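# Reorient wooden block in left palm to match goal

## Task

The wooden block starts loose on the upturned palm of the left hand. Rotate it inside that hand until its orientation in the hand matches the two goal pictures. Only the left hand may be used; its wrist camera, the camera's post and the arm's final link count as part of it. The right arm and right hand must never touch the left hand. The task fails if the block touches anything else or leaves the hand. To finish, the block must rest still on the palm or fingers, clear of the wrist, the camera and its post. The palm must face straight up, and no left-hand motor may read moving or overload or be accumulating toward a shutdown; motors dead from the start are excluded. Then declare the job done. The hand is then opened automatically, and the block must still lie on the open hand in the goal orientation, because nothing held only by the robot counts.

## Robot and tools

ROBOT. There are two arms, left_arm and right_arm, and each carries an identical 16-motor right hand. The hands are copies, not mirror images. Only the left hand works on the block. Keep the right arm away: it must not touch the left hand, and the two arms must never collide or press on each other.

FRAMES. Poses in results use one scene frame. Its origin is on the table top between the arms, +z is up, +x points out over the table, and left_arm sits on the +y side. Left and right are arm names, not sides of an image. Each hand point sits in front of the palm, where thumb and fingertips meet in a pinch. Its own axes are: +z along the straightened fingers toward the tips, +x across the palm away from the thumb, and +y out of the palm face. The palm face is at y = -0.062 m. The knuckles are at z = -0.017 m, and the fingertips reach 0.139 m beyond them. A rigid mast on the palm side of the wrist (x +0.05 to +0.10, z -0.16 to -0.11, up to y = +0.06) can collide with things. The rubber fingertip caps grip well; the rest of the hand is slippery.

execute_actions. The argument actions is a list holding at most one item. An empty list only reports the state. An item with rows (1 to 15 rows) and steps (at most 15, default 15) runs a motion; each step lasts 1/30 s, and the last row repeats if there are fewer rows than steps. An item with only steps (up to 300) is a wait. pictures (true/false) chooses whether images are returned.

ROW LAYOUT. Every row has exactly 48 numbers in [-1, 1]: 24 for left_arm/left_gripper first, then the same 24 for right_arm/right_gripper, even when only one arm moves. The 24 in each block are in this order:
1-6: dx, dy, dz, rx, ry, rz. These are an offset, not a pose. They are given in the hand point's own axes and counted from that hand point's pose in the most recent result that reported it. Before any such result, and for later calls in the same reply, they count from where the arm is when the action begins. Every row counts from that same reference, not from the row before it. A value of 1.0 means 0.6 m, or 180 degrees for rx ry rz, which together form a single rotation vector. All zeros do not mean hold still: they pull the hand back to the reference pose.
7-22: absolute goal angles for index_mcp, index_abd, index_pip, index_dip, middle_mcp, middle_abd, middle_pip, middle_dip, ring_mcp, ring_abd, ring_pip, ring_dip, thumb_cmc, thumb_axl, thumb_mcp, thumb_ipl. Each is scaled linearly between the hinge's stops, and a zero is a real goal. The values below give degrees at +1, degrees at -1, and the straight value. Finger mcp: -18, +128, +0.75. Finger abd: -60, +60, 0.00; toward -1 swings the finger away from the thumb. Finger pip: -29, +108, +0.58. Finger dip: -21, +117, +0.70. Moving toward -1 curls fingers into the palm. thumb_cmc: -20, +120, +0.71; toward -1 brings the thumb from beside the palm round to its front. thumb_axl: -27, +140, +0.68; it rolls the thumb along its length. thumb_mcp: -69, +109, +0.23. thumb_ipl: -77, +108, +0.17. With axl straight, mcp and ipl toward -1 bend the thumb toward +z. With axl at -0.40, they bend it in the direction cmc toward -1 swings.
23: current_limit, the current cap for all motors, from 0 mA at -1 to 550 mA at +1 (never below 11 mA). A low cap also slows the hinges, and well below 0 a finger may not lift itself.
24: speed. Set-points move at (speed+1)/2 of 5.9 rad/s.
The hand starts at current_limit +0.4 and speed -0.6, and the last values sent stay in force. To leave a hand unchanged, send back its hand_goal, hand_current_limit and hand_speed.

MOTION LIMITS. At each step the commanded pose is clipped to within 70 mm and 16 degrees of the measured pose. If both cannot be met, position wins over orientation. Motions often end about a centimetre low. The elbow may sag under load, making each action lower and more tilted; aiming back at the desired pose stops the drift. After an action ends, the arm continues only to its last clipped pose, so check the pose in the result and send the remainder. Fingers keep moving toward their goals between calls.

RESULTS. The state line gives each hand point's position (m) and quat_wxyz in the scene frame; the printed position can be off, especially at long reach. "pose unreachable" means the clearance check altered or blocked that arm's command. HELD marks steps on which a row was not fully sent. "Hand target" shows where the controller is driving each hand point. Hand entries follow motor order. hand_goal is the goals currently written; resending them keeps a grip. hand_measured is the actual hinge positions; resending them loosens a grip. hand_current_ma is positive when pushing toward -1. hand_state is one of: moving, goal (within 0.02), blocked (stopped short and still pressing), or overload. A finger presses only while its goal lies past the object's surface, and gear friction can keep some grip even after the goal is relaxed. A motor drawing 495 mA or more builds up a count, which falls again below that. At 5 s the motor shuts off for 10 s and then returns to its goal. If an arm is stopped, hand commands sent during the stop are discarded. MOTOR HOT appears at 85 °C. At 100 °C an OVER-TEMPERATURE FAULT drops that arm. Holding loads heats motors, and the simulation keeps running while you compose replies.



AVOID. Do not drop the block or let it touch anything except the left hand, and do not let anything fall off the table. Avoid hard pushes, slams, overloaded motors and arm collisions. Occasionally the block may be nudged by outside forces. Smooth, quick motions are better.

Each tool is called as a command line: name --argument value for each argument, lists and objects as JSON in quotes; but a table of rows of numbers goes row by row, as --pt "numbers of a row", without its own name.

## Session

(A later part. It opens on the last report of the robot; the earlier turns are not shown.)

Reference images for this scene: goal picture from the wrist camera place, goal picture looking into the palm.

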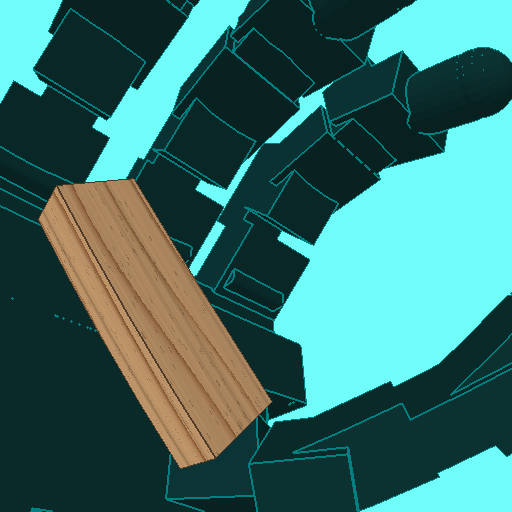

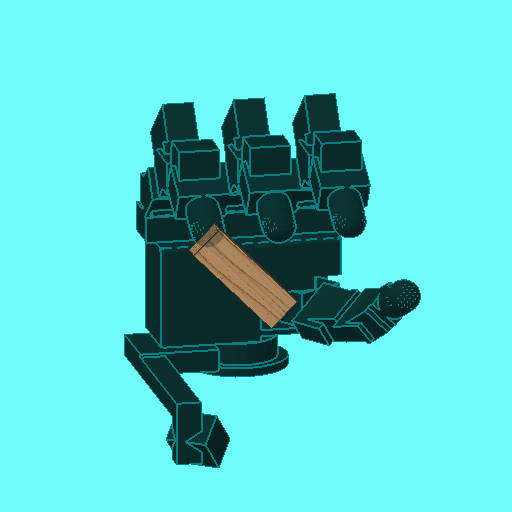

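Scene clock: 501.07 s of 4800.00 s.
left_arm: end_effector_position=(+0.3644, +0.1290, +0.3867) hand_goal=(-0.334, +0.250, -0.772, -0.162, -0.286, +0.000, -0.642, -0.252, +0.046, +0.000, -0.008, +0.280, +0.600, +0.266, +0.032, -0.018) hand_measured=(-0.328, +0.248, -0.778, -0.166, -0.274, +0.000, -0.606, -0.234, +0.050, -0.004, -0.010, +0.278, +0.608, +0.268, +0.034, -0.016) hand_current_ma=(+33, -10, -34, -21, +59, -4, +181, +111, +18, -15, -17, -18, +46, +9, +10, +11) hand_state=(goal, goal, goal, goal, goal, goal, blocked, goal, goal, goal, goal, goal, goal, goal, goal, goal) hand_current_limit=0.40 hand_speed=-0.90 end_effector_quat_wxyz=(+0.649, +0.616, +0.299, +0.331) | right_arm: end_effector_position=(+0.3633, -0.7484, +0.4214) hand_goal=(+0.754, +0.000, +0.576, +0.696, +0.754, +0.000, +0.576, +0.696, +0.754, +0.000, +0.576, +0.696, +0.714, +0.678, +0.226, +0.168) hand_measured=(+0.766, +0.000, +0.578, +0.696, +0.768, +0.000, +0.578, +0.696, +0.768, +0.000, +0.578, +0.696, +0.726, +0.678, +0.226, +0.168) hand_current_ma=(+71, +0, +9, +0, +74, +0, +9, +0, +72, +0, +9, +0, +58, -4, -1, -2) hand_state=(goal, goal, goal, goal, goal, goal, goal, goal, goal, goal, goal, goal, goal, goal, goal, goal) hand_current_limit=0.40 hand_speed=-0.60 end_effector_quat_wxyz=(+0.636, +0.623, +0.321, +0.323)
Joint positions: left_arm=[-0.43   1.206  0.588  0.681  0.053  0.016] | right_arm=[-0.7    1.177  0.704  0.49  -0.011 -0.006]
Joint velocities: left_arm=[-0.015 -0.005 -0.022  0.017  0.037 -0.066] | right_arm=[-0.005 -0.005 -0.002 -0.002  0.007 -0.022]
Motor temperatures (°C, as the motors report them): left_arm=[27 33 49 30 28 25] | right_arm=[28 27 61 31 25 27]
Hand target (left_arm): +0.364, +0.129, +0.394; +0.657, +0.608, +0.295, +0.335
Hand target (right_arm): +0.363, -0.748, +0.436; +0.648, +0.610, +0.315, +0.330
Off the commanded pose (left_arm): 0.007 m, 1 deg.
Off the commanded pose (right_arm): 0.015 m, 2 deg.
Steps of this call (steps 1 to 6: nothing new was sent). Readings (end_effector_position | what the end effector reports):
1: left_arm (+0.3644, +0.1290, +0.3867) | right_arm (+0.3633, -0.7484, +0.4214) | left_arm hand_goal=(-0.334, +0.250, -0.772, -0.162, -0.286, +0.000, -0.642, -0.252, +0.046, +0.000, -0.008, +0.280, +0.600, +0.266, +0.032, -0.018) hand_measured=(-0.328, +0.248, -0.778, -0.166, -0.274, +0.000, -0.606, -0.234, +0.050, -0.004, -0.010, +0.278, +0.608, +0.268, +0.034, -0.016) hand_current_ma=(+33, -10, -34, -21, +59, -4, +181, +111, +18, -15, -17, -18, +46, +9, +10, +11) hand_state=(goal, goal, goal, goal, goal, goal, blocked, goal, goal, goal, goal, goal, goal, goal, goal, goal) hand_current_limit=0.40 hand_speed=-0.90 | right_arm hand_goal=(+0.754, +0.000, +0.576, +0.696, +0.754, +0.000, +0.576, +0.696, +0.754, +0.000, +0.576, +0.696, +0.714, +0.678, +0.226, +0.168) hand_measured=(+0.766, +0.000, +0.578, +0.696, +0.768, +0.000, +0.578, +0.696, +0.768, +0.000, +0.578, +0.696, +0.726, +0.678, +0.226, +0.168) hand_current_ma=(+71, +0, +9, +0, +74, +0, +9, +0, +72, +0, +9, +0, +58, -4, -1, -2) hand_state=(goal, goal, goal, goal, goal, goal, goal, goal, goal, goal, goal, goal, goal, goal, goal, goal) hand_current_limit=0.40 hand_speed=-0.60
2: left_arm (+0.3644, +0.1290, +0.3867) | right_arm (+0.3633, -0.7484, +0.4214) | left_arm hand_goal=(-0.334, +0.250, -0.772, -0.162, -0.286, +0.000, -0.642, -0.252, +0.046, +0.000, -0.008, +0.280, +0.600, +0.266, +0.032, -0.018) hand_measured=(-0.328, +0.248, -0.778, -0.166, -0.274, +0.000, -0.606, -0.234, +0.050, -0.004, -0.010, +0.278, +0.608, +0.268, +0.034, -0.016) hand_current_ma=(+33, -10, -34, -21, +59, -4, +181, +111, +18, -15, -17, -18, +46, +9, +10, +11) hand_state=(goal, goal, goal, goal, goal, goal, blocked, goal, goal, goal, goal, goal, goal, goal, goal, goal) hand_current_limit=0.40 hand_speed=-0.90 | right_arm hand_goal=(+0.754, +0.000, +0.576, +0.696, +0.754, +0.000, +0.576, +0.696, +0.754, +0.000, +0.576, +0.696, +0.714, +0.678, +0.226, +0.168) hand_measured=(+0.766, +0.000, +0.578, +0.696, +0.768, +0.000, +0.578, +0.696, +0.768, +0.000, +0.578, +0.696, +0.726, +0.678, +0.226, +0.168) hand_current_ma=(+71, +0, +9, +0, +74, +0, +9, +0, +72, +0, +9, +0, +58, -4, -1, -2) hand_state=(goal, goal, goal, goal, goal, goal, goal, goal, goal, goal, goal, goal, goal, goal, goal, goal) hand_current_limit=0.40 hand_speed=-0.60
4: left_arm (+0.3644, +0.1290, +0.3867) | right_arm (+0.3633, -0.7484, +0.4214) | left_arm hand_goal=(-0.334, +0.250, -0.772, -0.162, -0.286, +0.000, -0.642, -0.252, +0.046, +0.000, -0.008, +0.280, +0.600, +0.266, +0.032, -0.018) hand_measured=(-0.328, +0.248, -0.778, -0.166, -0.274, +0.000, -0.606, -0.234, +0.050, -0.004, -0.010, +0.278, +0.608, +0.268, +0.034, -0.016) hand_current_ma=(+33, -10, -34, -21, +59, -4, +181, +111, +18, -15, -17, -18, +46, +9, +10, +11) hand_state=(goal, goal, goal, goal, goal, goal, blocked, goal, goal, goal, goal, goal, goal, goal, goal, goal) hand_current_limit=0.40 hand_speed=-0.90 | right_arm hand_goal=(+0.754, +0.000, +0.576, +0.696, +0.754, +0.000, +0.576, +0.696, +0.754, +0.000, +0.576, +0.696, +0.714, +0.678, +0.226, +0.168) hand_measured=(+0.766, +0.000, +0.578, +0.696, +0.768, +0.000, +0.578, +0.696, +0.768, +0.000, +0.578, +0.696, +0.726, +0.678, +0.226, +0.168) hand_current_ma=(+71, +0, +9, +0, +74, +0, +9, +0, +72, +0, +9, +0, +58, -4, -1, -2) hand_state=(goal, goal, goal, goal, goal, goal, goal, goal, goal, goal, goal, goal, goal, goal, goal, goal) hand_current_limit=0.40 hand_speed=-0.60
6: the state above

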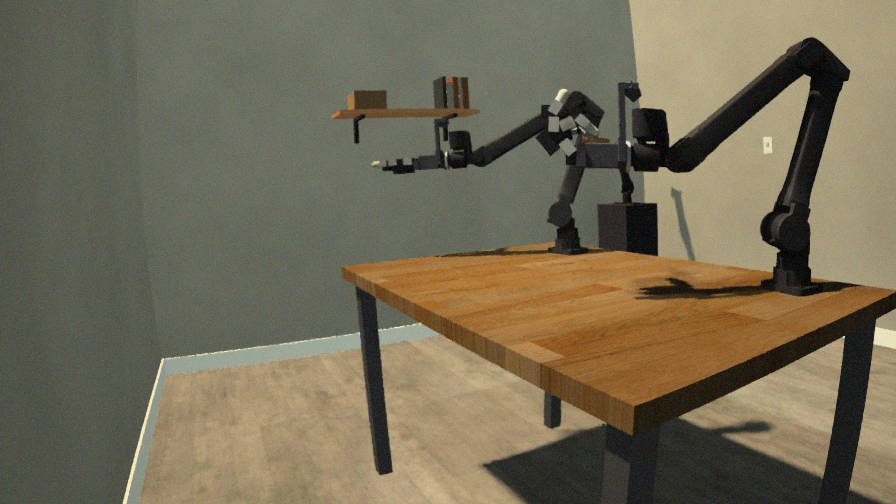

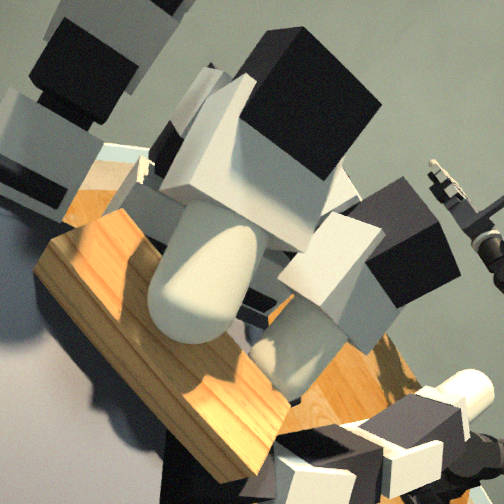

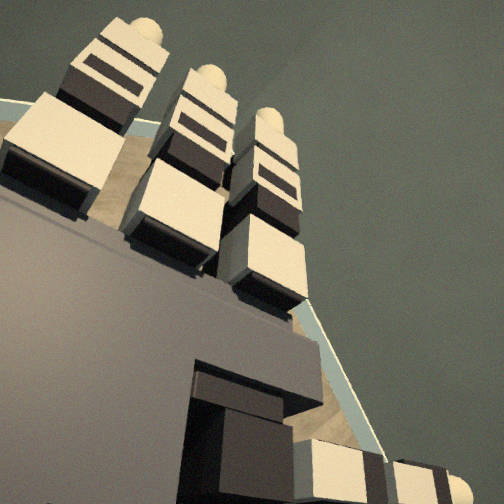

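execute_actions --actions '[{"rows": [[0,0.012,0,-0.008,0,0, -0.39,0.25,-0.729,-0.14, -0.287,0,-0.643,-0.252, 0.046,0,-0.008,0.28, 0.6,0.266,0.032,-0.018, 0.4,-0.9, 0,0.0243,0,-0.013,0,0, 0.754,0,0.576,0.696,0.754,0,0.576,0.696,0.754,0,0.576,0.696,0.714,0.678,0.226,0.168,0.4,-0.6]], "steps": 9}]' --pictures false

execute_actions --actions '[{"rows": [[0,0.012,0,-0.008,0,0, -0.444,0.25,-0.685,-0.118, -0.287,0,-0.643,-0.252, 0.046,0,-0.008,0.28, 0.6,0.266,0.032,-0.018, 0.4,-0.9, 0,0.0243,0,-0.013,0,0, 0.754,0,0.576,0.696,0.754,0,0.576,0.696,0.754,0,0.576,0.696,0.714,0.678,0.226,0.168,0.4,-0.6]], "steps": 15}]'

zoom_image --camera "cam_low" --region '[535, 90, 655, 180]'

Scene clock: 532.17 s of 4800.00 s.
left_arm: end_effector_position=(+0.3644, +0.1290, +0.3867) hand_goal=(-0.390, +0.250, -0.728, -0.140, -0.286, +0.000, -0.642, -0.252, +0.046, +0.000, -0.008, +0.280, +0.600, +0.266, +0.032, -0.018) hand_measured=(-0.380, +0.248, -0.736, -0.146, -0.274, +0.000, -0.606, -0.234, +0.050, -0.004, -0.010, +0.278, +0.608, +0.268, +0.034, -0.016) hand_current_ma=(+22, -10, -37, -24, +59, -4, +181, +111, +18, -15, -17, -18, +46, +9, +10, +11) hand_state=(moving, goal, moving, moving, goal, goal, blocked, goal, goal, goal, goal, goal, goal, goal, goal, goal) hand_current_limit=0.40 hand_speed=-0.90 end_effector_quat_wxyz=(+0.649, +0.616, +0.299, +0.331) | right_arm: end_effector_position=(+0.3633, -0.7484, +0.4214) hand_goal=(+0.754, +0.000, +0.576, +0.696, +0.754, +0.000, +0.576, +0.696, +0.754, +0.000, +0.576, +0.696, +0.714, +0.678, +0.226, +0.168) hand_measured=(+0.766, +0.000, +0.578, +0.696, +0.768, +0.000, +0.578, +0.696, +0.768, +0.000, +0.578, +0.696, +0.726, +0.678, +0.226, +0.168) hand_current_ma=(+71, +0, +9, +0, +74, +0, +9, +0, +72, +0, +9, +0, +58, -4, -1, -2) hand_state=(goal, goal, goal, goal, goal, goal, goal, goal, goal, goal, goal, goal, goal, goal, goal, goal) hand_current_limit=0.40 hand_speed=-0.60 end_effector_quat_wxyz=(+0.636, +0.623, +0.321, +0.323)
Joint positions: left_arm=[-0.43   1.206  0.588  0.681  0.053  0.016] | right_arm=[-0.7    1.177  0.704  0.49  -0.011 -0.006]
Joint velocities: left_arm=[-0.005 -0.005  0.007 -0.002 -0.022  0.007] | right_arm=[ 0.005 -0.005  0.007 -0.017  0.066 -0.007]
Motor temperatures (°C, as the motors report them): left_arm=[27 33 49 30 28 25] | right_arm=[28 27 61 31 25 27]
Hand target (left_arm): +0.364, +0.129, +0.394; +0.657, +0.608, +0.295, +0.335
Hand target (right_arm): +0.363, -0.748, +0.436; +0.648, +0.610, +0.315, +0.330
Off the commanded pose (left_arm): 0.007 m, 1 deg.
Off the commanded pose (right_arm): 0.015 m, 2 deg.
Steps of this call (steps 1 to 924: nothing new was sent; steps 925 to 933: all 9 steps of this action). Readings (end_effector_position | what the end effector reports):
925: left_arm (+0.3644, +0.1290, +0.3867) | right_arm (+0.3633, -0.7484, +0.4214) | left_arm hand_goal=(-0.390, +0.250, -0.728, -0.140, -0.286, +0.000, -0.642, -0.252, +0.046, +0.000, -0.008, +0.280, +0.600, +0.266, +0.032, -0.018) hand_measured=(-0.328, +0.248, -0.778, -0.166, -0.274, +0.000, -0.606, -0.234, +0.050, -0.004, -0.010, +0.278, +0.608, +0.268, +0.034, -0.016) hand_current_ma=(+33, -10, -34, -21, +59, -4, +181, +111, +18, -15, -17, -18, +46, +9, +10, +11) hand_state=(moving, goal, moving, moving, goal, goal, blocked, goal, goal, goal, goal, goal, goal, goal, goal, goal) hand_current_limit=0.40 hand_speed=-0.90 | right_arm hand_goal=(+0.754, +0.000, +0.576, +0.696, +0.754, +0.000, +0.576, +0.696, +0.754, +0.000, +0.576, +0.696, +0.714, +0.678, +0.226, +0.168) hand_measured=(+0.766, +0.000, +0.578, +0.696, +0.768, +0.000, +0.578, +0.696, +0.768, +0.000, +0.578, +0.696, +0.726, +0.678, +0.226, +0.168) hand_current_ma=(+71, +0, +9, +0, +74, +0, +9, +0, +72, +0, +9, +0, +58, -4, -1, -2) hand_state=(goal, goal, goal, goal, goal, goal, goal, goal, goal, goal, goal, goal, goal, goal, goal, goal) hand_current_limit=0.40 hand_speed=-0.60
926: left_arm (+0.3644, +0.1290, +0.3867) | right_arm (+0.3633, -0.7484, +0.4214) | left_arm hand_goal=(-0.390, +0.250, -0.728, -0.140, -0.286, +0.000, -0.642, -0.252, +0.046, +0.000, -0.008, +0.280, +0.600, +0.266, +0.032, -0.018) hand_measured=(-0.328, +0.248, -0.778, -0.166, -0.274, +0.000, -0.606, -0.234, +0.050, -0.004, -0.010, +0.278, +0.608, +0.268, +0.034, -0.016) hand_current_ma=(+48, -10, -50, -36, +59, -4, +181, +111, +18, -15, -17, -18, +46, +9, +10, +11) hand_state=(moving, goal, moving, moving, goal, goal, blocked, goal, goal, goal, goal, goal, goal, goal, goal, goal) hand_current_limit=0.40 hand_speed=-0.90 | right_arm hand_goal=(+0.754, +0.000, +0.576, +0.696, +0.754, +0.000, +0.576, +0.696, +0.754, +0.000, +0.576, +0.696, +0.714, +0.678, +0.226, +0.168) hand_measured=(+0.766, +0.000, +0.578, +0.696, +0.768, +0.000, +0.578, +0.696, +0.768, +0.000, +0.578, +0.696, +0.726, +0.678, +0.226, +0.168) hand_current_ma=(+71, +0, +9, +0, +74, +0, +9, +0, +72, +0, +9, +0, +58, -4, -1, -2) hand_state=(goal, goal, goal, goal, goal, goal, goal, goal, goal, goal, goal, goal, goal, goal, goal, goal) hand_current_limit=0.40 hand_speed=-0.60
928: left_arm (+0.3644, +0.1290, +0.3867) | right_arm (+0.3633, -0.7484, +0.4214) | left_arm hand_goal=(-0.390, +0.250, -0.728, -0.140, -0.286, +0.000, -0.642, -0.252, +0.046, +0.000, -0.008, +0.280, +0.600, +0.266, +0.032, -0.018) hand_measured=(-0.340, +0.248, -0.768, -0.156, -0.274, +0.000, -0.606, -0.234, +0.050, -0.004, -0.010, +0.278, +0.608, +0.268, +0.034, -0.016) hand_current_ma=(+26, -10, -69, -42, +59, -4, +181, +111, +18, -15, -17, -18, +46, +9, +10, +11) hand_state=(moving, goal, moving, moving, goal, goal, blocked, goal, goal, goal, goal, goal, goal, goal, goal, goal) hand_current_limit=0.40 hand_speed=-0.90 | right_arm hand_goal=(+0.754, +0.000, +0.576, +0.696, +0.754, +0.000, +0.576, +0.696, +0.754, +0.000, +0.576, +0.696, +0.714, +0.678, +0.226, +0.168) hand_measured=(+0.766, +0.000, +0.578, +0.696, +0.768, +0.000, +0.578, +0.696, +0.768, +0.000, +0.578, +0.696, +0.726, +0.678, +0.226, +0.168) hand_current_ma=(+71, +0, +9, +0, +74, +0, +9, +0, +72, +0, +9, +0, +58, -4, -1, -2) hand_state=(goal, goal, goal, goal, goal, goal, goal, goal, goal, goal, goal, goal, goal, goal, goal, goal) hand_current_limit=0.40 hand_speed=-0.60
932: left_arm (+0.3644, +0.1290, +0.3867) | right_arm (+0.3633, -0.7484, +0.4214) | left_arm hand_goal=(-0.390, +0.250, -0.728, -0.140, -0.286, +0.000, -0.642, -0.252, +0.046, +0.000, -0.008, +0.280, +0.600, +0.266, +0.032, -0.018) hand_measured=(-0.372, +0.248, -0.740, -0.146, -0.274, +0.000, -0.606, -0.234, +0.050, -0.004, -0.010, +0.278, +0.608, +0.268, +0.034, -0.016) hand_current_ma=(+28, -10, -44, -29, +59, -4, +181, +111, +18, -15, -17, -18, +46, +9, +10, +11) hand_state=(moving, goal, moving, goal, goal, goal, blocked, goal, goal, goal, goal, goal, goal, goal, goal, goal) hand_current_limit=0.40 hand_speed=-0.90 | right_arm hand_goal=(+0.754, +0.000, +0.576, +0.696, +0.754, +0.000, +0.576, +0.696, +0.754, +0.000, +0.576, +0.696, +0.714, +0.678, +0.226, +0.168) hand_measured=(+0.766, +0.000, +0.578, +0.696, +0.768, +0.000, +0.578, +0.696, +0.768, +0.000, +0.578, +0.696, +0.726, +0.678, +0.226, +0.168) hand_current_ma=(+71, +0, +9, +0, +74, +0, +9, +0, +72, +0, +9, +0, +58, -4, -1, -2) hand_state=(goal, goal, goal, goal, goal, goal, goal, goal, goal, goal, goal, goal, goal, goal, goal, goal) hand_current_limit=0.40 hand_speed=-0.60
933: the state above

Scene clock: 532.67 s of 4800.00 s.
left_arm: end_effector_position=(+0.3644, +0.1290, +0.3867) hand_goal=(-0.444, +0.250, -0.684, -0.118, -0.286, +0.000, -0.642, -0.252, +0.046, +0.000, -0.008, +0.280, +0.600, +0.266, +0.032, -0.018) hand_measured=(-0.442, +0.248, -0.690, -0.122, -0.274, +0.000, -0.606, -0.234, +0.050, -0.004, -0.010, +0.278, +0.608, +0.268, +0.034, -0.016) hand_current_ma=(+14, -10, -40, -24, +60, -4, +181, +110, +18, -15, -17, -18, +46, +9, +10, +11) hand_state=(goal, goal, goal, goal, goal, goal, blocked, goal, goal, goal, goal, goal, goal, goal, goal, goal) hand_current_limit=0.40 hand_speed=-0.90 end_effector_quat_wxyz=(+0.649, +0.616, +0.299, +0.331) | right_arm: end_effector_position=(+0.3633, -0.7484, +0.4214) hand_goal=(+0.754, +0.000, +0.576, +0.696, +0.754, +0.000, +0.576, +0.696, +0.754, +0.000, +0.576, +0.696, +0.714, +0.678, +0.226, +0.168) hand_measured=(+0.766, +0.000, +0.578, +0.696, +0.768, +0.000, +0.578, +0.696, +0.768, +0.000, +0.578, +0.696, +0.726, +0.678, +0.226, +0.168) hand_current_ma=(+71, +0, +9, +0, +74, +0, +9, +0, +72, +0, +9, +0, +58, -4, -1, -2) hand_state=(goal, goal, goal, goal, goal, goal, goal, goal, goal, goal, goal, goal, goal, goal, goal, goal) hand_current_limit=0.40 hand_speed=-0.60 end_effector_quat_wxyz=(+0.636, +0.623, +0.321, +0.323)
Joint positions: left_arm=[-0.43   1.206  0.588  0.681  0.053  0.016] | right_arm=[-0.7    1.177  0.704  0.49  -0.011 -0.006]
Joint velocities: left_arm=[-0.005 -0.024 -0.002 -0.007 -0.037 -0.051] | right_arm=[-0.015  0.005 -0.002 -0.017 -0.007 -0.051]
Motor temperatures (°C, as the motors report them): left_arm=[27 33 49 30 28 25] | right_arm=[28 27 61 31 25 27]
Hand target (left_arm): +0.364, +0.129, +0.394; +0.657, +0.608, +0.295, +0.335
Hand target (right_arm): +0.363, -0.748, +0.436; +0.648, +0.610, +0.315, +0.330
Off the commanded pose (left_arm): 0.007 m, 1 deg.
Off the commanded pose (right_arm): 0.015 m, 2 deg.
Steps of this call (steps 1 to 15: all 15 steps of this action). Readings (end_effector_position | what the end effector reports):
1: left_arm (+0.3644, +0.1290, +0.3867) | right_arm (+0.3633, -0.7484, +0.4214) | left_arm hand_goal=(-0.444, +0.250, -0.684, -0.118, -0.286, +0.000, -0.642, -0.252, +0.046, +0.000, -0.008, +0.280, +0.600, +0.266, +0.032, -0.018) hand_measured=(-0.384, +0.248, -0.736, -0.146, -0.274, +0.000, -0.606, -0.234, +0.050, -0.004, -0.010, +0.278, +0.608, +0.268, +0.034, -0.016) hand_current_ma=(+19, -10, -37, -23, +60, -4, +181, +111, +18, -15, -17, -18, +46, +9, +10, +11) hand_state=(moving, goal, moving, moving, goal, goal, blocked, goal, goal, goal, goal, goal, goal, goal, goal, goal) hand_current_limit=0.40 hand_speed=-0.90 | right_arm hand_goal=(+0.754, +0.000, +0.576, +0.696, +0.754, +0.000, +0.576, +0.696, +0.754, +0.000, +0.576, +0.696, +0.714, +0.678, +0.226, +0.168) hand_measured=(+0.766, +0.000, +0.578, +0.696, +0.768, +0.000, +0.578, +0.696, +0.768, +0.000, +0.578, +0.696, +0.726, +0.678, +0.226, +0.168) hand_current_ma=(+71, +0, +9, +0, +74, +0, +9, +0, +72, +0, +9, +0, +58, -4, -1, -2) hand_state=(goal, goal, goal, goal, goal, goal, goal, goal, goal, goal, goal, goal, goal, goal, goal, goal) hand_current_limit=0.40 hand_speed=-0.60
2: left_arm (+0.3644, +0.1290, +0.3867) | right_arm (+0.3633, -0.7484, +0.4214) | left_arm hand_goal=(-0.444, +0.250, -0.684, -0.118, -0.286, +0.000, -0.642, -0.252, +0.046, +0.000, -0.008, +0.280, +0.600, +0.266, +0.032, -0.018) hand_measured=(-0.386, +0.248, -0.734, -0.144, -0.274, +0.000, -0.606, -0.234, +0.050, -0.004, -0.010, +0.278, +0.608, +0.268, +0.034, -0.016) hand_current_ma=(+36, -10, -54, -38, +59, -4, +181, +111, +18, -15, -17, -18, +46, +9, +10, +11) hand_state=(moving, goal, moving, moving, goal, goal, blocked, goal, goal, goal, goal, goal, goal, goal, goal, goal) hand_current_limit=0.40 hand_speed=-0.90 | right_arm hand_goal=(+0.754, +0.000, +0.576, +0.696, +0.754, +0.000, +0.576, +0.696, +0.754, +0.000, +0.576, +0.696, +0.714, +0.678, +0.226, +0.168) hand_measured=(+0.766, +0.000, +0.578, +0.696, +0.768, +0.000, +0.578, +0.696, +0.768, +0.000, +0.578, +0.696, +0.726, +0.678, +0.226, +0.168) hand_current_ma=(+71, +0, +9, +0, +74, +0, +9, +0, +72, +0, +9, +0, +58, -4, -1, -2) hand_state=(goal, goal, goal, goal, goal, goal, goal, goal, goal, goal, goal, goal, goal, goal, goal, goal) hand_current_limit=0.40 hand_speed=-0.60
4: left_arm (+0.3644, +0.1290, +0.3867) | right_arm (+0.3633, -0.7484, +0.4214) | left_arm hand_goal=(-0.444, +0.250, -0.684, -0.118, -0.286, +0.000, -0.642, -0.252, +0.046, +0.000, -0.008, +0.280, +0.600, +0.266, +0.032, -0.018) hand_measured=(-0.398, +0.248, -0.726, -0.134, -0.274, +0.000, -0.606, -0.234, +0.050, -0.004, -0.010, +0.278, +0.608, +0.268, +0.034, -0.016) hand_current_ma=(+21, -10, -68, -41, +59, -4, +181, +111, +18, -15, -17, -18, +46, +9, +10, +11) hand_state=(moving, goal, moving, moving, goal, goal, blocked, goal, goal, goal, goal, goal, goal, goal, goal, goal) hand_current_limit=0.40 hand_speed=-0.90 | right_arm hand_goal=(+0.754, +0.000, +0.576, +0.696, +0.754, +0.000, +0.576, +0.696, +0.754, +0.000, +0.576, +0.696, +0.714, +0.678, +0.226, +0.168) hand_measured=(+0.766, +0.000, +0.578, +0.696, +0.768, +0.000, +0.578, +0.696, +0.768, +0.000, +0.578, +0.696, +0.726, +0.678, +0.226, +0.168) hand_current_ma=(+71, +0, +9, +0, +74, +0, +9, +0, +72, +0, +9, +0, +58, -4, -1, -2) hand_state=(goal, goal, goal, goal, goal, goal, goal, goal, goal, goal, goal, goal, goal, goal, goal, goal) hand_current_limit=0.40 hand_speed=-0.60
8: left_arm (+0.3644, +0.1290, +0.3867) | right_arm (+0.3633, -0.7484, +0.4214) | left_arm hand_goal=(-0.444, +0.250, -0.684, -0.118, -0.286, +0.000, -0.642, -0.252, +0.046, +0.000, -0.008, +0.280, +0.600, +0.266, +0.032, -0.018) hand_measured=(-0.430, +0.248, -0.696, -0.124, -0.274, +0.000, -0.606, -0.234, +0.050, -0.004, -0.010, +0.278, +0.608, +0.268, +0.034, -0.016) hand_current_ma=(+23, -10, -43, -28, +59, -4, +181, +111, +18, -15, -17, -18, +46, +9, +10, +11) hand_state=(moving, goal, moving, goal, goal, goal, blocked, goal, goal, goal, goal, goal, goal, goal, goal, goal) hand_current_limit=0.40 hand_speed=-0.90 | right_arm hand_goal=(+0.754, +0.000, +0.576, +0.696, +0.754, +0.000, +0.576, +0.696, +0.754, +0.000, +0.576, +0.696, +0.714, +0.678, +0.226, +0.168) hand_measured=(+0.766, +0.000, +0.578, +0.696, +0.768, +0.000, +0.578, +0.696, +0.768, +0.000, +0.578, +0.696, +0.726, +0.678, +0.226, +0.168) hand_current_ma=(+71, +0, +9, +0, +74, +0, +9, +0, +72, +0, +9, +0, +58, -4, -1, -2) hand_state=(goal, goal, goal, goal, goal, goal, goal, goal, goal, goal, goal, goal, goal, goal, goal, goal) hand_current_limit=0.40 hand_speed=-0.60
15: the state above

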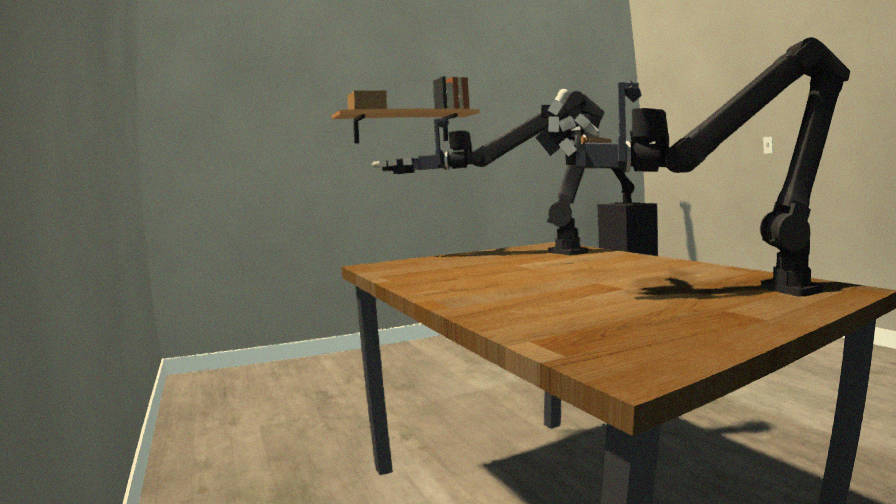

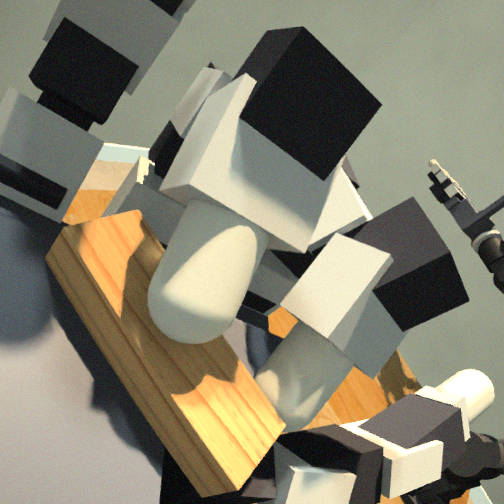

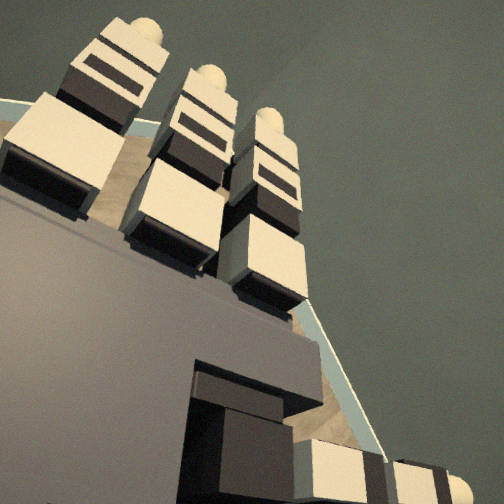

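Region (535, 90, 655, 180) of cam_low's 896x504 image, scaled by 4.200, with more detail than that image has; it fills the top 378 rows of this view, and the rest is white.

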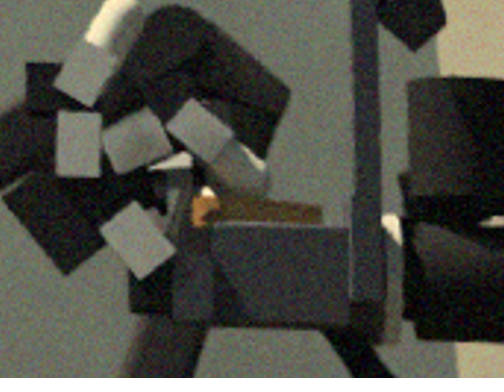

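execute_actions --actions '[{"rows": [[0,0.012,0,-0.008,0,0, -0.473,0.25,-0.655,-0.117, -0.287,0,-0.643,-0.252, 0.046,0,-0.008,0.28, 0.6,0.266,0.032,-0.018, 0.4,-0.9, 0,0.0243,0,-0.013,0,0, 0.754,0,0.576,0.696,0.754,0,0.576,0.696,0.754,0,0.576,0.696,0.714,0.678,0.226,0.168,0.4,-0.6]], "steps": 12}]'

zoom_image --camera "cam_low" --region '[535, 90, 655, 180]'

Scene clock: 549.97 s of 4800.00 s.
left_arm: end_effector_position=(+0.3644, +0.1290, +0.3867) hand_goal=(-0.472, +0.250, -0.654, -0.116, -0.286, +0.000, -0.642, -0.252, +0.046, +0.000, -0.008, +0.280, +0.600, +0.266, +0.032, -0.018) hand_measured=(-0.470, +0.248, -0.662, -0.122, -0.274, +0.000, -0.606, -0.234, +0.050, -0.004, -0.010, +0.278, +0.608, +0.268, +0.034, -0.016) hand_current_ma=(+8, -10, -51, -29, +60, -4, +181, +110, +18, -15, -17, -18, +46, +9, +10, +11) hand_state=(goal, goal, goal, goal, goal, goal, blocked, goal, goal, goal, goal, goal, goal, goal, goal, goal) hand_current_limit=0.40 hand_speed=-0.90 end_effector_quat_wxyz=(+0.649, +0.616, +0.299, +0.331) | right_arm: end_effector_position=(+0.3633, -0.7484, +0.4214) hand_goal=(+0.754, +0.000, +0.576, +0.696, +0.754, +0.000, +0.576, +0.696, +0.754, +0.000, +0.576, +0.696, +0.714, +0.678, +0.226, +0.168) hand_measured=(+0.766, +0.000, +0.578, +0.696, +0.768, +0.000, +0.578, +0.696, +0.768, +0.000, +0.578, +0.696, +0.726, +0.678, +0.226, +0.168) hand_current_ma=(+71, +0, +9, +0, +74, +0, +9, +0, +72, +0, +9, +0, +58, -4, -1, -2) hand_state=(goal, goal, goal, goal, goal, goal, goal, goal, goal, goal, goal, goal, goal, goal, goal, goal) hand_current_limit=0.40 hand_speed=-0.60 end_effector_quat_wxyz=(+0.636, +0.623, +0.321, +0.323)
Joint positions: left_arm=[-0.43   1.206  0.588  0.681  0.053  0.016] | right_arm=[-0.7    1.177  0.704  0.49  -0.011 -0.006]
Joint velocities: left_arm=[ 0.005  0.005  0.007 -0.007 -0.051 -0.066] | right_arm=[-0.005  0.005 -0.017 -0.007  0.022  0.022]
Motor temperatures (°C, as the motors report them): left_arm=[27 33 49 30 28 25] | right_arm=[28 27 60 31 25 27]
Hand target (left_arm): +0.364, +0.129, +0.394; +0.657, +0.608, +0.295, +0.335
Hand target (right_arm): +0.363, -0.748, +0.436; +0.648, +0.610, +0.315, +0.330
Off the commanded pose (left_arm): 0.007 m, 1 deg.
Off the commanded pose (right_arm): 0.015 m, 2 deg.
Steps of this call (steps 1 to 507: nothing new was sent; steps 508 to 519: all 12 steps of this action). Readings (end_effector_position | what the end effector reports):
508: left_arm (+0.3644, +0.1290, +0.3867) | right_arm (+0.3633, -0.7484, +0.4214) | left_arm hand_goal=(-0.472, +0.250, -0.654, -0.116, -0.286, +0.000, -0.642, -0.252, +0.046, +0.000, -0.008, +0.280, +0.600, +0.266, +0.032, -0.018) hand_measured=(-0.442, +0.248, -0.690, -0.122, -0.274, +0.000, -0.606, -0.234, +0.050, -0.004, -0.010, +0.278, +0.608, +0.268, +0.034, -0.016) hand_current_ma=(+14, -10, -40, -24, +60, -4, +181, +110, +18, -15, -17, -18, +46, +9, +10, +11) hand_state=(moving, goal, moving, moving, goal, goal, blocked, goal, goal, goal, goal, goal, goal, goal, goal, goal) hand_current_limit=0.40 hand_speed=-0.90 | right_arm hand_goal=(+0.754, +0.000, +0.576, +0.696, +0.754, +0.000, +0.576, +0.696, +0.754, +0.000, +0.576, +0.696, +0.714, +0.678, +0.226, +0.168) hand_measured=(+0.766, +0.000, +0.578, +0.696, +0.768, +0.000, +0.578, +0.696, +0.768, +0.000, +0.578, +0.696, +0.726, +0.678, +0.226, +0.168) hand_current_ma=(+71, +0, +9, +0, +74, +0, +9, +0, +72, +0, +9, +0, +58, -4, -1, -2) hand_state=(goal, goal, goal, goal, goal, goal, goal, goal, goal, goal, goal, goal, goal, goal, goal, goal) hand_current_limit=0.40 hand_speed=-0.60
509: left_arm (+0.3644, +0.1290, +0.3867) | right_arm (+0.3633, -0.7484, +0.4214) | left_arm hand_goal=(-0.472, +0.250, -0.654, -0.116, -0.286, +0.000, -0.642, -0.252, +0.046, +0.000, -0.008, +0.280, +0.600, +0.266, +0.032, -0.018) hand_measured=(-0.442, +0.248, -0.690, -0.122, -0.274, +0.000, -0.606, -0.234, +0.050, -0.004, -0.010, +0.278, +0.608, +0.268, +0.034, -0.016) hand_current_ma=(+29, -10, -56, -28, +60, -4, +181, +110, +18, -15, -17, -18, +46, +9, +10, +11) hand_state=(moving, goal, moving, goal, goal, goal, blocked, goal, goal, goal, goal, goal, goal, goal, goal, goal) hand_current_limit=0.40 hand_speed=-0.90 | right_arm hand_goal=(+0.754, +0.000, +0.576, +0.696, +0.754, +0.000, +0.576, +0.696, +0.754, +0.000, +0.576, +0.696, +0.714, +0.678, +0.226, +0.168) hand_measured=(+0.766, +0.000, +0.578, +0.696, +0.768, +0.000, +0.578, +0.696, +0.768, +0.000, +0.578, +0.696, +0.726, +0.678, +0.226, +0.168) hand_current_ma=(+71, +0, +9, +0, +74, +0, +9, +0, +72, +0, +9, +0, +58, -4, -1, -2) hand_state=(goal, goal, goal, goal, goal, goal, goal, goal, goal, goal, goal, goal, goal, goal, goal, goal) hand_current_limit=0.40 hand_speed=-0.60
511: left_arm (+0.3644, +0.1290, +0.3867) | right_arm (+0.3633, -0.7484, +0.4214) | left_arm hand_goal=(-0.472, +0.250, -0.654, -0.116, -0.286, +0.000, -0.642, -0.252, +0.046, +0.000, -0.008, +0.280, +0.600, +0.266, +0.032, -0.018) hand_measured=(-0.452, +0.248, -0.680, -0.122, -0.274, +0.000, -0.606, -0.234, +0.050, -0.004, -0.010, +0.278, +0.608, +0.268, +0.034, -0.016) hand_current_ma=(+21, -10, -62, -30, +60, -4, +181, +110, +18, -15, -17, -18, +46, +9, +10, +11) hand_state=(moving, goal, moving, goal, goal, goal, blocked, goal, goal, goal, goal, goal, goal, goal, goal, goal) hand_current_limit=0.40 hand_speed=-0.90 | right_arm hand_goal=(+0.754, +0.000, +0.576, +0.696, +0.754, +0.000, +0.576, +0.696, +0.754, +0.000, +0.576, +0.696, +0.714, +0.678, +0.226, +0.168) hand_measured=(+0.766, +0.000, +0.578, +0.696, +0.768, +0.000, +0.578, +0.696, +0.768, +0.000, +0.578, +0.696, +0.726, +0.678, +0.226, +0.168) hand_current_ma=(+71, +0, +9, +0, +74, +0, +9, +0, +72, +0, +9, +0, +58, -4, -1, -2) hand_state=(goal, goal, goal, goal, goal, goal, goal, goal, goal, goal, goal, goal, goal, goal, goal, goal) hand_current_limit=0.40 hand_speed=-0.60
515: left_arm (+0.3644, +0.1290, +0.3867) | right_arm (+0.3633, -0.7484, +0.4214) | left_arm hand_goal=(-0.472, +0.250, -0.654, -0.116, -0.286, +0.000, -0.642, -0.252, +0.046, +0.000, -0.008, +0.280, +0.600, +0.266, +0.032, -0.018) hand_measured=(-0.470, +0.248, -0.662, -0.122, -0.274, +0.000, -0.606, -0.234, +0.050, -0.004, -0.010, +0.278, +0.608, +0.268, +0.034, -0.016) hand_current_ma=(+7, -10, -50, -29, +60, -4, +181, +110, +18, -15, -17, -18, +46, +9, +10, +11) hand_state=(moving, goal, moving, goal, goal, goal, blocked, goal, goal, goal, goal, goal, goal, goal, goal, goal) hand_current_limit=0.40 hand_speed=-0.90 | right_arm hand_goal=(+0.754, +0.000, +0.576, +0.696, +0.754, +0.000, +0.576, +0.696, +0.754, +0.000, +0.576, +0.696, +0.714, +0.678, +0.226, +0.168) hand_measured=(+0.766, +0.000, +0.578, +0.696, +0.768, +0.000, +0.578, +0.696, +0.768, +0.000, +0.578, +0.696, +0.726, +0.678, +0.226, +0.168) hand_current_ma=(+71, +0, +9, +0, +74, +0, +9, +0, +72, +0, +9, +0, +58, -4, -1, -2) hand_state=(goal, goal, goal, goal, goal, goal, goal, goal, goal, goal, goal, goal, goal, goal, goal, goal) hand_current_limit=0.40 hand_speed=-0.60
519: the state above

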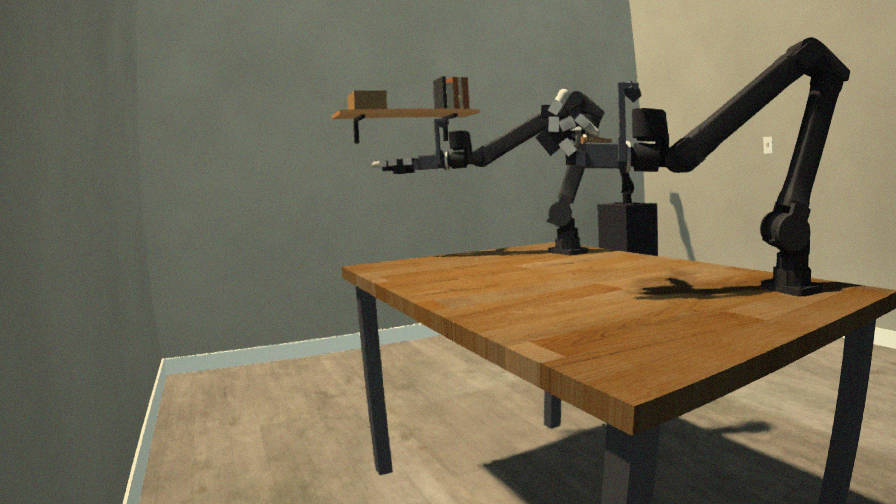

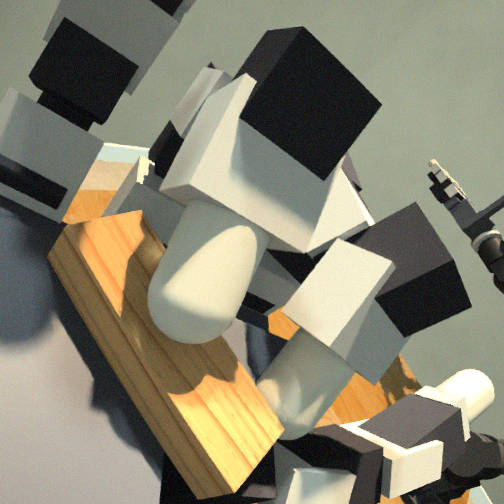

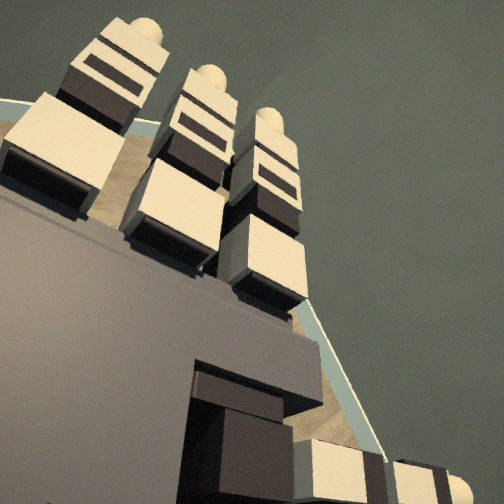

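Region (535, 90, 655, 180) of cam_low's 896x504 image, scaled by 4.200, with more detail than that image has; it fills the top 378 rows of this view, and the rest is white.

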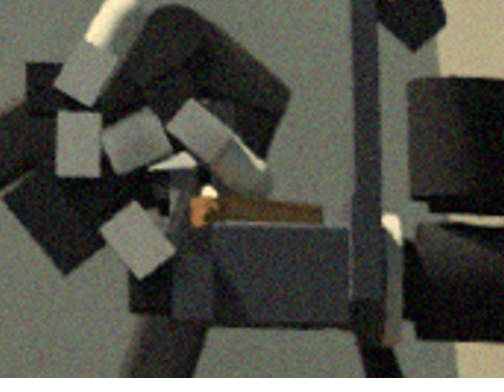

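execute_actions --actions '[{"rows": [[0,0.012,0,-0.005,0,-0.001, -0.205,0.25,-0.655,-0.117, -0.287,0,-0.643,-0.252, 0.046,0,-0.008,0.28, 0.6,0.266,0.032,-0.018, 0.4,-0.8, 0,0.0243,0,-0.013,0,0, 0.754,0,0.576,0.696,0.754,0,0.576,0.696,0.754,0,0.576,0.696,0.714,0.678,0.226,0.168,0.4,-0.6],[0,0.012,0,-0.002,0,-0.002, -0.205,0.25,-0.655,-0.117, -0.287,0,-0.643,-0.252, 0.046,0,-0.008,0.28, 0.6,0.266,0.032,-0.018, 0.4,-0.8, 0,0.0243,0,-0.013,0,0, 0.754,0,0.576,0.696,0.754,0,0.576,0.696,0.754,0,0.576,0.696,0.714,0.678,0.226,0.168,0.4,-0.6],[0,0.012,0,0.001,0,-0.003, -0.205,0.25,-0.655,-0.117, -0.287,0,-0.643,-0.252, 0.046,0,-0.008,0.28, 0.6,0.266,0.032,-0.018, 0.4,-0.8, 0,0.0243,0,-0.013,0,0, 0.754,0,0.576,0.696,0.754,0,0.576,0.696,0.754,0,0.576,0.696,0.714,0.678,0.226,0.168,0.4,-0.6],[0,0.012,0,0.004,0,-0.004, -0.205,0.25,-0.655,-0.117, -0.287,0,-0.643,-0.252, 0.046,0,-0.008,0.28, 0.6,0.266,0.032,-0.018, 0.4,-0.8, 0,0.0243,0,-0.013,0,0, 0.754,0,0.576,0.696,0.754,0,0.576,0.696,0.754,0,0.576,0.696,0.714,0.678,0.226,0.168,0.4,-0.6],[0,0.012,0,0.007,0,-0.005, -0.205,0.25,-0.655,-0.117, -0.287,0,-0.643,-0.252, 0.046,0,-0.008,0.28, 0.6,0.266,0.032,-0.018, 0.4,-0.8, 0,0.0243,0,-0.013,0,0, 0.754,0,0.576,0.696,0.754,0,0.576,0.696,0.754,0,0.576,0.696,0.714,0.678,0.226,0.168,0.4,-0.6],[0,0.012,0,0.010,0,-0.006, -0.205,0.25,-0.655,-0.117, -0.287,0,-0.643,-0.252, 0.046,0,-0.008,0.28, 0.6,0.266,0.032,-0.018, 0.4,-0.8, 0,0.0243,0,-0.013,0,0, 0.754,0,0.576,0.696,0.754,0,0.576,0.696,0.754,0,0.576,0.696,0.714,0.678,0.226,0.168,0.4,-0.6]], "steps": 15}]' --pictures false

execute_actions --actions '[{"steps": 20}]' --pictures false

Scene clock: 574.20 s of 4800.00 s.
left_arm: end_effector_position=(+0.3642, +0.1299, +0.3831) hand_goal=(-0.204, +0.250, -0.654, -0.116, -0.286, +0.000, -0.642, -0.252, +0.046, +0.000, -0.008, +0.280, +0.600, +0.266, +0.032, -0.018) hand_measured=(-0.284, +0.248, -0.662, -0.120, -0.274, +0.000, -0.606, -0.234, +0.050, -0.004, -0.010, +0.278, +0.610, +0.268, +0.034, -0.016) hand_current_ma=(-34, -10, -43, -20, +60, -4, +180, +110, +23, -15, -15, -18, +49, +9, +10, +11) hand_state=(moving, goal, goal, goal, goal, goal, blocked, goal, goal, goal, goal, goal, goal, goal, goal, goal) hand_current_limit=0.40 hand_speed=-0.80 end_effector_quat_wxyz=(+0.636, +0.630, +0.309, +0.321) | right_arm: end_effector_position=(+0.3633, -0.7484, +0.4214) hand_goal=(+0.754, +0.000, +0.576, +0.696, +0.754, +0.000, +0.576, +0.696, +0.754, +0.000, +0.576, +0.696, +0.714, +0.678, +0.226, +0.168) hand_measured=(+0.766, +0.000, +0.578, +0.696, +0.768, +0.000, +0.578, +0.696, +0.768, +0.000, +0.578, +0.696, +0.726, +0.678, +0.226, +0.168) hand_current_ma=(+71, +0, +9, +0, +74, +0, +9, +0, +72, +0, +9, +0, +58, -4, -1, -2) hand_state=(goal, goal, goal, goal, goal, goal, goal, goal, goal, goal, goal, goal, goal, goal, goal, goal) hand_current_limit=0.40 hand_speed=-0.60 end_effector_quat_wxyz=(+0.636, +0.623, +0.321, +0.323)
Joint positions: left_arm=[-0.43   1.175  0.588  0.603  0.053  0.01 ] | right_arm=[-0.7    1.177  0.704  0.49  -0.011 -0.006]
Joint velocities: left_arm=[-0.005 -0.005  0.012 -0.027 -0.081 -0.022] | right_arm=[-0.015  0.005  0.002  0.002 -0.081  0.007]
Motor temperatures (°C, as the motors report them): left_arm=[27 33 49 30 28 25] | right_arm=[28 27 60 31 25 27]
Hand target (left_arm): +0.364, +0.129, +0.394; +0.643, +0.624, +0.310, +0.320
Hand target (right_arm): +0.363, -0.748, +0.436; +0.648, +0.610, +0.315, +0.330
Off the commanded pose (left_arm): 0.011 m, 1 deg.
Off the commanded pose (right_arm): 0.015 m, 2 deg.
Steps of this call (steps 1 to 712: nothing new was sent; steps 713 to 727: all 15 steps of this action). Readings (end_effector_position | what the end effector reports):
713: left_arm (+0.3644, +0.1290, +0.3867) | right_arm (+0.3633, -0.7484, +0.4214) | left_arm hand_goal=(-0.204, +0.250, -0.654, -0.116, -0.286, +0.000, -0.642, -0.252, +0.046, +0.000, -0.008, +0.280, +0.600, +0.266, +0.032, -0.018) hand_measured=(-0.470, +0.248, -0.662, -0.122, -0.274, +0.000, -0.606, -0.234, +0.050, -0.004, -0.010, +0.278, +0.608, +0.268, +0.034, -0.016) hand_current_ma=(+8, -10, -51, -29, +60, -4, +181, +110, +18, -15, -17, -18, +46, +9, +10, +11) hand_state=(moving, goal, goal, goal, goal, goal, blocked, goal, goal, goal, goal, goal, goal, goal, goal, goal) hand_current_limit=0.40 hand_speed=-0.80 | right_arm hand_goal=(+0.754, +0.000, +0.576, +0.696, +0.754, +0.000, +0.576, +0.696, +0.754, +0.000, +0.576, +0.696, +0.714, +0.678, +0.226, +0.168) hand_measured=(+0.766, +0.000, +0.578, +0.696, +0.768, +0.000, +0.578, +0.696, +0.768, +0.000, +0.578, +0.696, +0.726, +0.678, +0.226, +0.168) hand_current_ma=(+71, +0, +9, +0, +74, +0, +9, +0, +72, +0, +9, +0, +58, -4, -1, -2) hand_state=(goal, goal, goal, goal, goal, goal, goal, goal, goal, goal, goal, goal, goal, goal, goal, goal) hand_current_limit=0.40 hand_speed=-0.60
714: left_arm (+0.3645, +0.1290, +0.3864) | right_arm (+0.3633, -0.7484, +0.4214) | left_arm hand_goal=(-0.204, +0.250, -0.654, -0.116, -0.286, +0.000, -0.642, -0.252, +0.046, +0.000, -0.008, +0.280, +0.600, +0.266, +0.032, -0.018) hand_measured=(-0.470, +0.248, -0.662, -0.122, -0.274, +0.000, -0.606, -0.234, +0.050, -0.004, -0.010, +0.278, +0.608, +0.268, +0.034, -0.016) hand_current_ma=(-32, -10, -51, -29, +60, -4, +181, +110, +18, -15, -17, -18, +46, +9, +10, +11) hand_state=(moving, goal, goal, goal, goal, goal, blocked, goal, goal, goal, goal, goal, goal, goal, goal, goal) hand_current_limit=0.40 hand_speed=-0.80 | right_arm hand_goal=(+0.754, +0.000, +0.576, +0.696, +0.754, +0.000, +0.576, +0.696, +0.754, +0.000, +0.576, +0.696, +0.714, +0.678, +0.226, +0.168) hand_measured=(+0.766, +0.000, +0.578, +0.696, +0.768, +0.000, +0.578, +0.696, +0.768, +0.000, +0.578, +0.696, +0.726, +0.678, +0.226, +0.168) hand_current_ma=(+71, +0, +9, +0, +74, +0, +9, +0, +72, +0, +9, +0, +58, -4, -1, -2) hand_state=(goal, goal, goal, goal, goal, goal, goal, goal, goal, goal, goal, goal, goal, goal, goal, goal) hand_current_limit=0.40 hand_speed=-0.60
716: left_arm (+0.3651, +0.1286, +0.3843) | right_arm (+0.3633, -0.7484, +0.4214) | left_arm hand_goal=(-0.204, +0.250, -0.654, -0.116, -0.286, +0.000, -0.642, -0.252, +0.046, +0.000, -0.008, +0.280, +0.600, +0.266, +0.032, -0.018) hand_measured=(-0.456, +0.248, -0.662, -0.120, -0.274, +0.000, -0.606, -0.234, +0.050, -0.004, -0.010, +0.278, +0.608, +0.268, +0.034, -0.016) hand_current_ma=(-61, -10, -43, -19, +60, -4, +181, +110, +18, -15, -16, -17, +46, +9, +10, +11) hand_state=(moving, goal, goal, moving, goal, goal, blocked, goal, goal, goal, goal, goal, goal, goal, goal, goal) hand_current_limit=0.40 hand_speed=-0.80 | right_arm hand_goal=(+0.754, +0.000, +0.576, +0.696, +0.754, +0.000, +0.576, +0.696, +0.754, +0.000, +0.576, +0.696, +0.714, +0.678, +0.226, +0.168) hand_measured=(+0.766, +0.000, +0.578, +0.696, +0.768, +0.000, +0.578, +0.696, +0.768, +0.000, +0.578, +0.696, +0.726, +0.678, +0.226, +0.168) hand_current_ma=(+71, +0, +9, +0, +74, +0, +9, +0, +72, +0, +9, +0, +58, -4, -1, -2) hand_state=(goal, goal, goal, goal, goal, goal, goal, goal, goal, goal, goal, goal, goal, goal, goal, goal) hand_current_limit=0.40 hand_speed=-0.60
720: left_arm (+0.3656, +0.1287, +0.3802) | right_arm (+0.3633, -0.7484, +0.4214) | left_arm hand_goal=(-0.204, +0.250, -0.654, -0.116, -0.286, +0.000, -0.642, -0.252, +0.046, +0.000, -0.008, +0.280, +0.600, +0.266, +0.032, -0.018) hand_measured=(-0.394, +0.248, -0.662, -0.120, -0.274, +0.000, -0.606, -0.234, +0.050, -0.004, -0.010, +0.278, +0.608, +0.268, +0.034, -0.016) hand_current_ma=(-44, -10, -44, -20, +60, -4, +180, +110, +24, -15, -14, -18, +49, +9, +10, +11) hand_state=(moving, goal, goal, goal, goal, goal, blocked, goal, goal, goal, goal, goal, goal, goal, goal, goal) hand_current_limit=0.40 hand_speed=-0.80 | right_arm hand_goal=(+0.754, +0.000, +0.576, +0.696, +0.754, +0.000, +0.576, +0.696, +0.754, +0.000, +0.576, +0.696, +0.714, +0.678, +0.226, +0.168) hand_measured=(+0.766, +0.000, +0.578, +0.696, +0.768, +0.000, +0.578, +0.696, +0.768, +0.000, +0.578, +0.696, +0.726, +0.678, +0.226, +0.168) hand_current_ma=(+71, +0, +9, +0, +74, +0, +9, +0, +72, +0, +9, +0, +58, -4, -1, -2) hand_state=(goal, goal, goal, goal, goal, goal, goal, goal, goal, goal, goal, goal, goal, goal, goal, goal) hand_current_limit=0.40 hand_speed=-0.60
727: the state above

Scene clock: 574.87 s of 4800.00 s.
left_arm: end_effector_position=(+0.3643, +0.1299, +0.3829) hand_goal=(-0.204, +0.250, -0.654, -0.116, -0.286, +0.000, -0.642, -0.252, +0.046, +0.000, -0.008, +0.280, +0.600, +0.266, +0.032, -0.018) hand_measured=(-0.206, +0.248, -0.662, -0.120, -0.274, +0.000, -0.606, -0.234, +0.050, -0.004, -0.010, +0.278, +0.610, +0.268, +0.034, -0.016) hand_current_ma=(-7, -10, -41, -20, +60, -4, +180, +110, +23, -15, -15, -18, +49, +9, +10, +11) hand_state=(goal, goal, goal, goal, goal, goal, blocked, goal, goal, goal, goal, goal, goal, goal, goal, goal) hand_current_limit=0.40 hand_speed=-0.80 end_effector_quat_wxyz=(+0.636, +0.630, +0.309, +0.321) | right_arm: end_effector_position=(+0.3633, -0.7484, +0.4214) hand_goal=(+0.754, +0.000, +0.576, +0.696, +0.754, +0.000, +0.576, +0.696, +0.754, +0.000, +0.576, +0.696, +0.714, +0.678, +0.226, +0.168) hand_measured=(+0.766, +0.000, +0.578, +0.696, +0.768, +0.000, +0.578, +0.696, +0.768, +0.000, +0.578, +0.696, +0.726, +0.678, +0.226, +0.168) hand_current_ma=(+71, +0, +9, +0, +74, +0, +9, +0, +72, +0, +9, +0, +58, -4, -1, -2) hand_state=(goal, goal, goal, goal, goal, goal, goal, goal, goal, goal, goal, goal, goal, goal, goal, goal) hand_current_limit=0.40 hand_speed=-0.60 end_effector_quat_wxyz=(+0.636, +0.623, +0.321, +0.323)
Joint positions: left_arm=[-0.43   1.175  0.588  0.602  0.053  0.01 ] | right_arm=[-0.7    1.177  0.704  0.49  -0.011 -0.006]
Joint velocities: left_arm=[ 0.005 -0.015 -0.022  0.012 -0.022 -0.037] | right_arm=[-0.015 -0.005 -0.002 -0.002 -0.051 -0.037]
Motor temperatures (°C, as the motors report them): left_arm=[27 33 49 30 28 25] | right_arm=[28 27 60 31 25 27]
Hand target (left_arm): +0.364, +0.129, +0.394; +0.643, +0.624, +0.310, +0.320
Hand target (right_arm): +0.363, -0.748, +0.436; +0.648, +0.610, +0.315, +0.330
Off the commanded pose (left_arm): 0.011 m, 1 deg.
Off the commanded pose (right_arm): 0.015 m, 2 deg.
Steps of this call (steps 1 to 20: nothing new was sent). Readings (end_effector_position | what the end effector reports):
1: left_arm (+0.3642, +0.1299, +0.3830) | right_arm (+0.3633, -0.7484, +0.4214) | left_arm hand_goal=(-0.204, +0.250, -0.654, -0.116, -0.286, +0.000, -0.642, -0.252, +0.046, +0.000, -0.008, +0.280, +0.600, +0.266, +0.032, -0.018) hand_measured=(-0.268, +0.248, -0.662, -0.120, -0.274, +0.000, -0.606, -0.234, +0.050, -0.004, -0.010, +0.278, +0.610, +0.268, +0.034, -0.016) hand_current_ma=(-32, -10, -43, -20, +60, -4, +180, +110, +23, -15, -15, -18, +49, +9, +10, +11) hand_state=(moving, goal, goal, goal, goal, goal, blocked, goal, goal, goal, goal, goal, goal, goal, goal, goal) hand_current_limit=0.40 hand_speed=-0.80 | right_arm hand_goal=(+0.754, +0.000, +0.576, +0.696, +0.754, +0.000, +0.576, +0.696, +0.754, +0.000, +0.576, +0.696, +0.714, +0.678, +0.226, +0.168) hand_measured=(+0.766, +0.000, +0.578, +0.696, +0.768, +0.000, +0.578, +0.696, +0.768, +0.000, +0.578, +0.696, +0.726, +0.678, +0.226, +0.168) hand_current_ma=(+71, +0, +9, +0, +74, +0, +9, +0, +72, +0, +9, +0, +58, -4, -1, -2) hand_state=(goal, goal, goal, goal, goal, goal, goal, goal, goal, goal, goal, goal, goal, goal, goal, goal) hand_current_limit=0.40 hand_speed=-0.60
2: left_arm (+0.3642, +0.1299, +0.3829) | right_arm (+0.3633, -0.7484, +0.4214) | left_arm hand_goal=(-0.204, +0.250, -0.654, -0.116, -0.286, +0.000, -0.642, -0.252, +0.046, +0.000, -0.008, +0.280, +0.600, +0.266, +0.032, -0.018) hand_measured=(-0.254, +0.248, -0.662, -0.120, -0.274, +0.000, -0.606, -0.234, +0.050, -0.004, -0.010, +0.278, +0.610, +0.268, +0.034, -0.016) hand_current_ma=(-31, -10, -43, -20, +60, -4, +180, +110, +23, -15, -15, -18, +49, +9, +10, +11) hand_state=(moving, goal, goal, goal, goal, goal, blocked, goal, goal, goal, goal, goal, goal, goal, goal, goal) hand_current_limit=0.40 hand_speed=-0.80 | right_arm hand_goal=(+0.754, +0.000, +0.576, +0.696, +0.754, +0.000, +0.576, +0.696, +0.754, +0.000, +0.576, +0.696, +0.714, +0.678, +0.226, +0.168) hand_measured=(+0.766, +0.000, +0.578, +0.696, +0.768, +0.000, +0.578, +0.696, +0.768, +0.000, +0.578, +0.696, +0.726, +0.678, +0.226, +0.168) hand_current_ma=(+71, +0, +9, +0, +74, +0, +9, +0, +72, +0, +9, +0, +58, -4, -1, -2) hand_state=(goal, goal, goal, goal, goal, goal, goal, goal, goal, goal, goal, goal, goal, goal, goal, goal) hand_current_limit=0.40 hand_speed=-0.60
4: left_arm (+0.3643, +0.1299, +0.3829) | right_arm (+0.3633, -0.7484, +0.4214) | left_arm hand_goal=(-0.204, +0.250, -0.654, -0.116, -0.286, +0.000, -0.642, -0.252, +0.046, +0.000, -0.008, +0.280, +0.600, +0.266, +0.032, -0.018) hand_measured=(-0.222, +0.248, -0.662, -0.120, -0.274, +0.000, -0.606, -0.234, +0.050, -0.004, -0.010, +0.278, +0.610, +0.268, +0.034, -0.016) hand_current_ma=(-10, -10, -42, -20, +60, -4, +180, +110, +23, -15, -15, -18, +49, +9, +10, +11) hand_state=(moving, goal, goal, goal, goal, goal, blocked, goal, goal, goal, goal, goal, goal, goal, goal, goal) hand_current_limit=0.40 hand_speed=-0.80 | right_arm hand_goal=(+0.754, +0.000, +0.576, +0.696, +0.754, +0.000, +0.576, +0.696, +0.754, +0.000, +0.576, +0.696, +0.714, +0.678, +0.226, +0.168) hand_measured=(+0.766, +0.000, +0.578, +0.696, +0.768, +0.000, +0.578, +0.696, +0.768, +0.000, +0.578, +0.696, +0.726, +0.678, +0.226, +0.168) hand_current_ma=(+71, +0, +9, +0, +74, +0, +9, +0, +72, +0, +9, +0, +58, -4, -1, -2) hand_state=(goal, goal, goal, goal, goal, goal, goal, goal, goal, goal, goal, goal, goal, goal, goal, goal) hand_current_limit=0.40 hand_speed=-0.60
8: left_arm (+0.3643, +0.1299, +0.3829) | right_arm (+0.3633, -0.7484, +0.4214) | left_arm hand_goal=(-0.204, +0.250, -0.654, -0.116, -0.286, +0.000, -0.642, -0.252, +0.046, +0.000, -0.008, +0.280, +0.600, +0.266, +0.032, -0.018) hand_measured=(-0.206, +0.248, -0.662, -0.120, -0.274, +0.000, -0.606, -0.234, +0.050, -0.004, -0.010, +0.278, +0.610, +0.268, +0.034, -0.016) hand_current_ma=(-6, -10, -41, -20, +60, -4, +180, +110, +23, -15, -15, -18, +49, +9, +10, +11) hand_state=(goal, goal, goal, goal, goal, goal, blocked, goal, goal, goal, goal, goal, goal, goal, goal, goal) hand_current_limit=0.40 hand_speed=-0.80 | right_arm hand_goal=(+0.754, +0.000, +0.576, +0.696, +0.754, +0.000, +0.576, +0.696, +0.754, +0.000, +0.576, +0.696, +0.714, +0.678, +0.226, +0.168) hand_measured=(+0.766, +0.000, +0.578, +0.696, +0.768, +0.000, +0.578, +0.696, +0.768, +0.000, +0.578, +0.696, +0.726, +0.678, +0.226, +0.168) hand_current_ma=(+71, +0, +9, +0, +74, +0, +9, +0, +72, +0, +9, +0, +58, -4, -1, -2) hand_state=(goal, goal, goal, goal, goal, goal, goal, goal, goal, goal, goal, goal, goal, goal, goal, goal) hand_current_limit=0.40 hand_speed=-0.60
20: the state above


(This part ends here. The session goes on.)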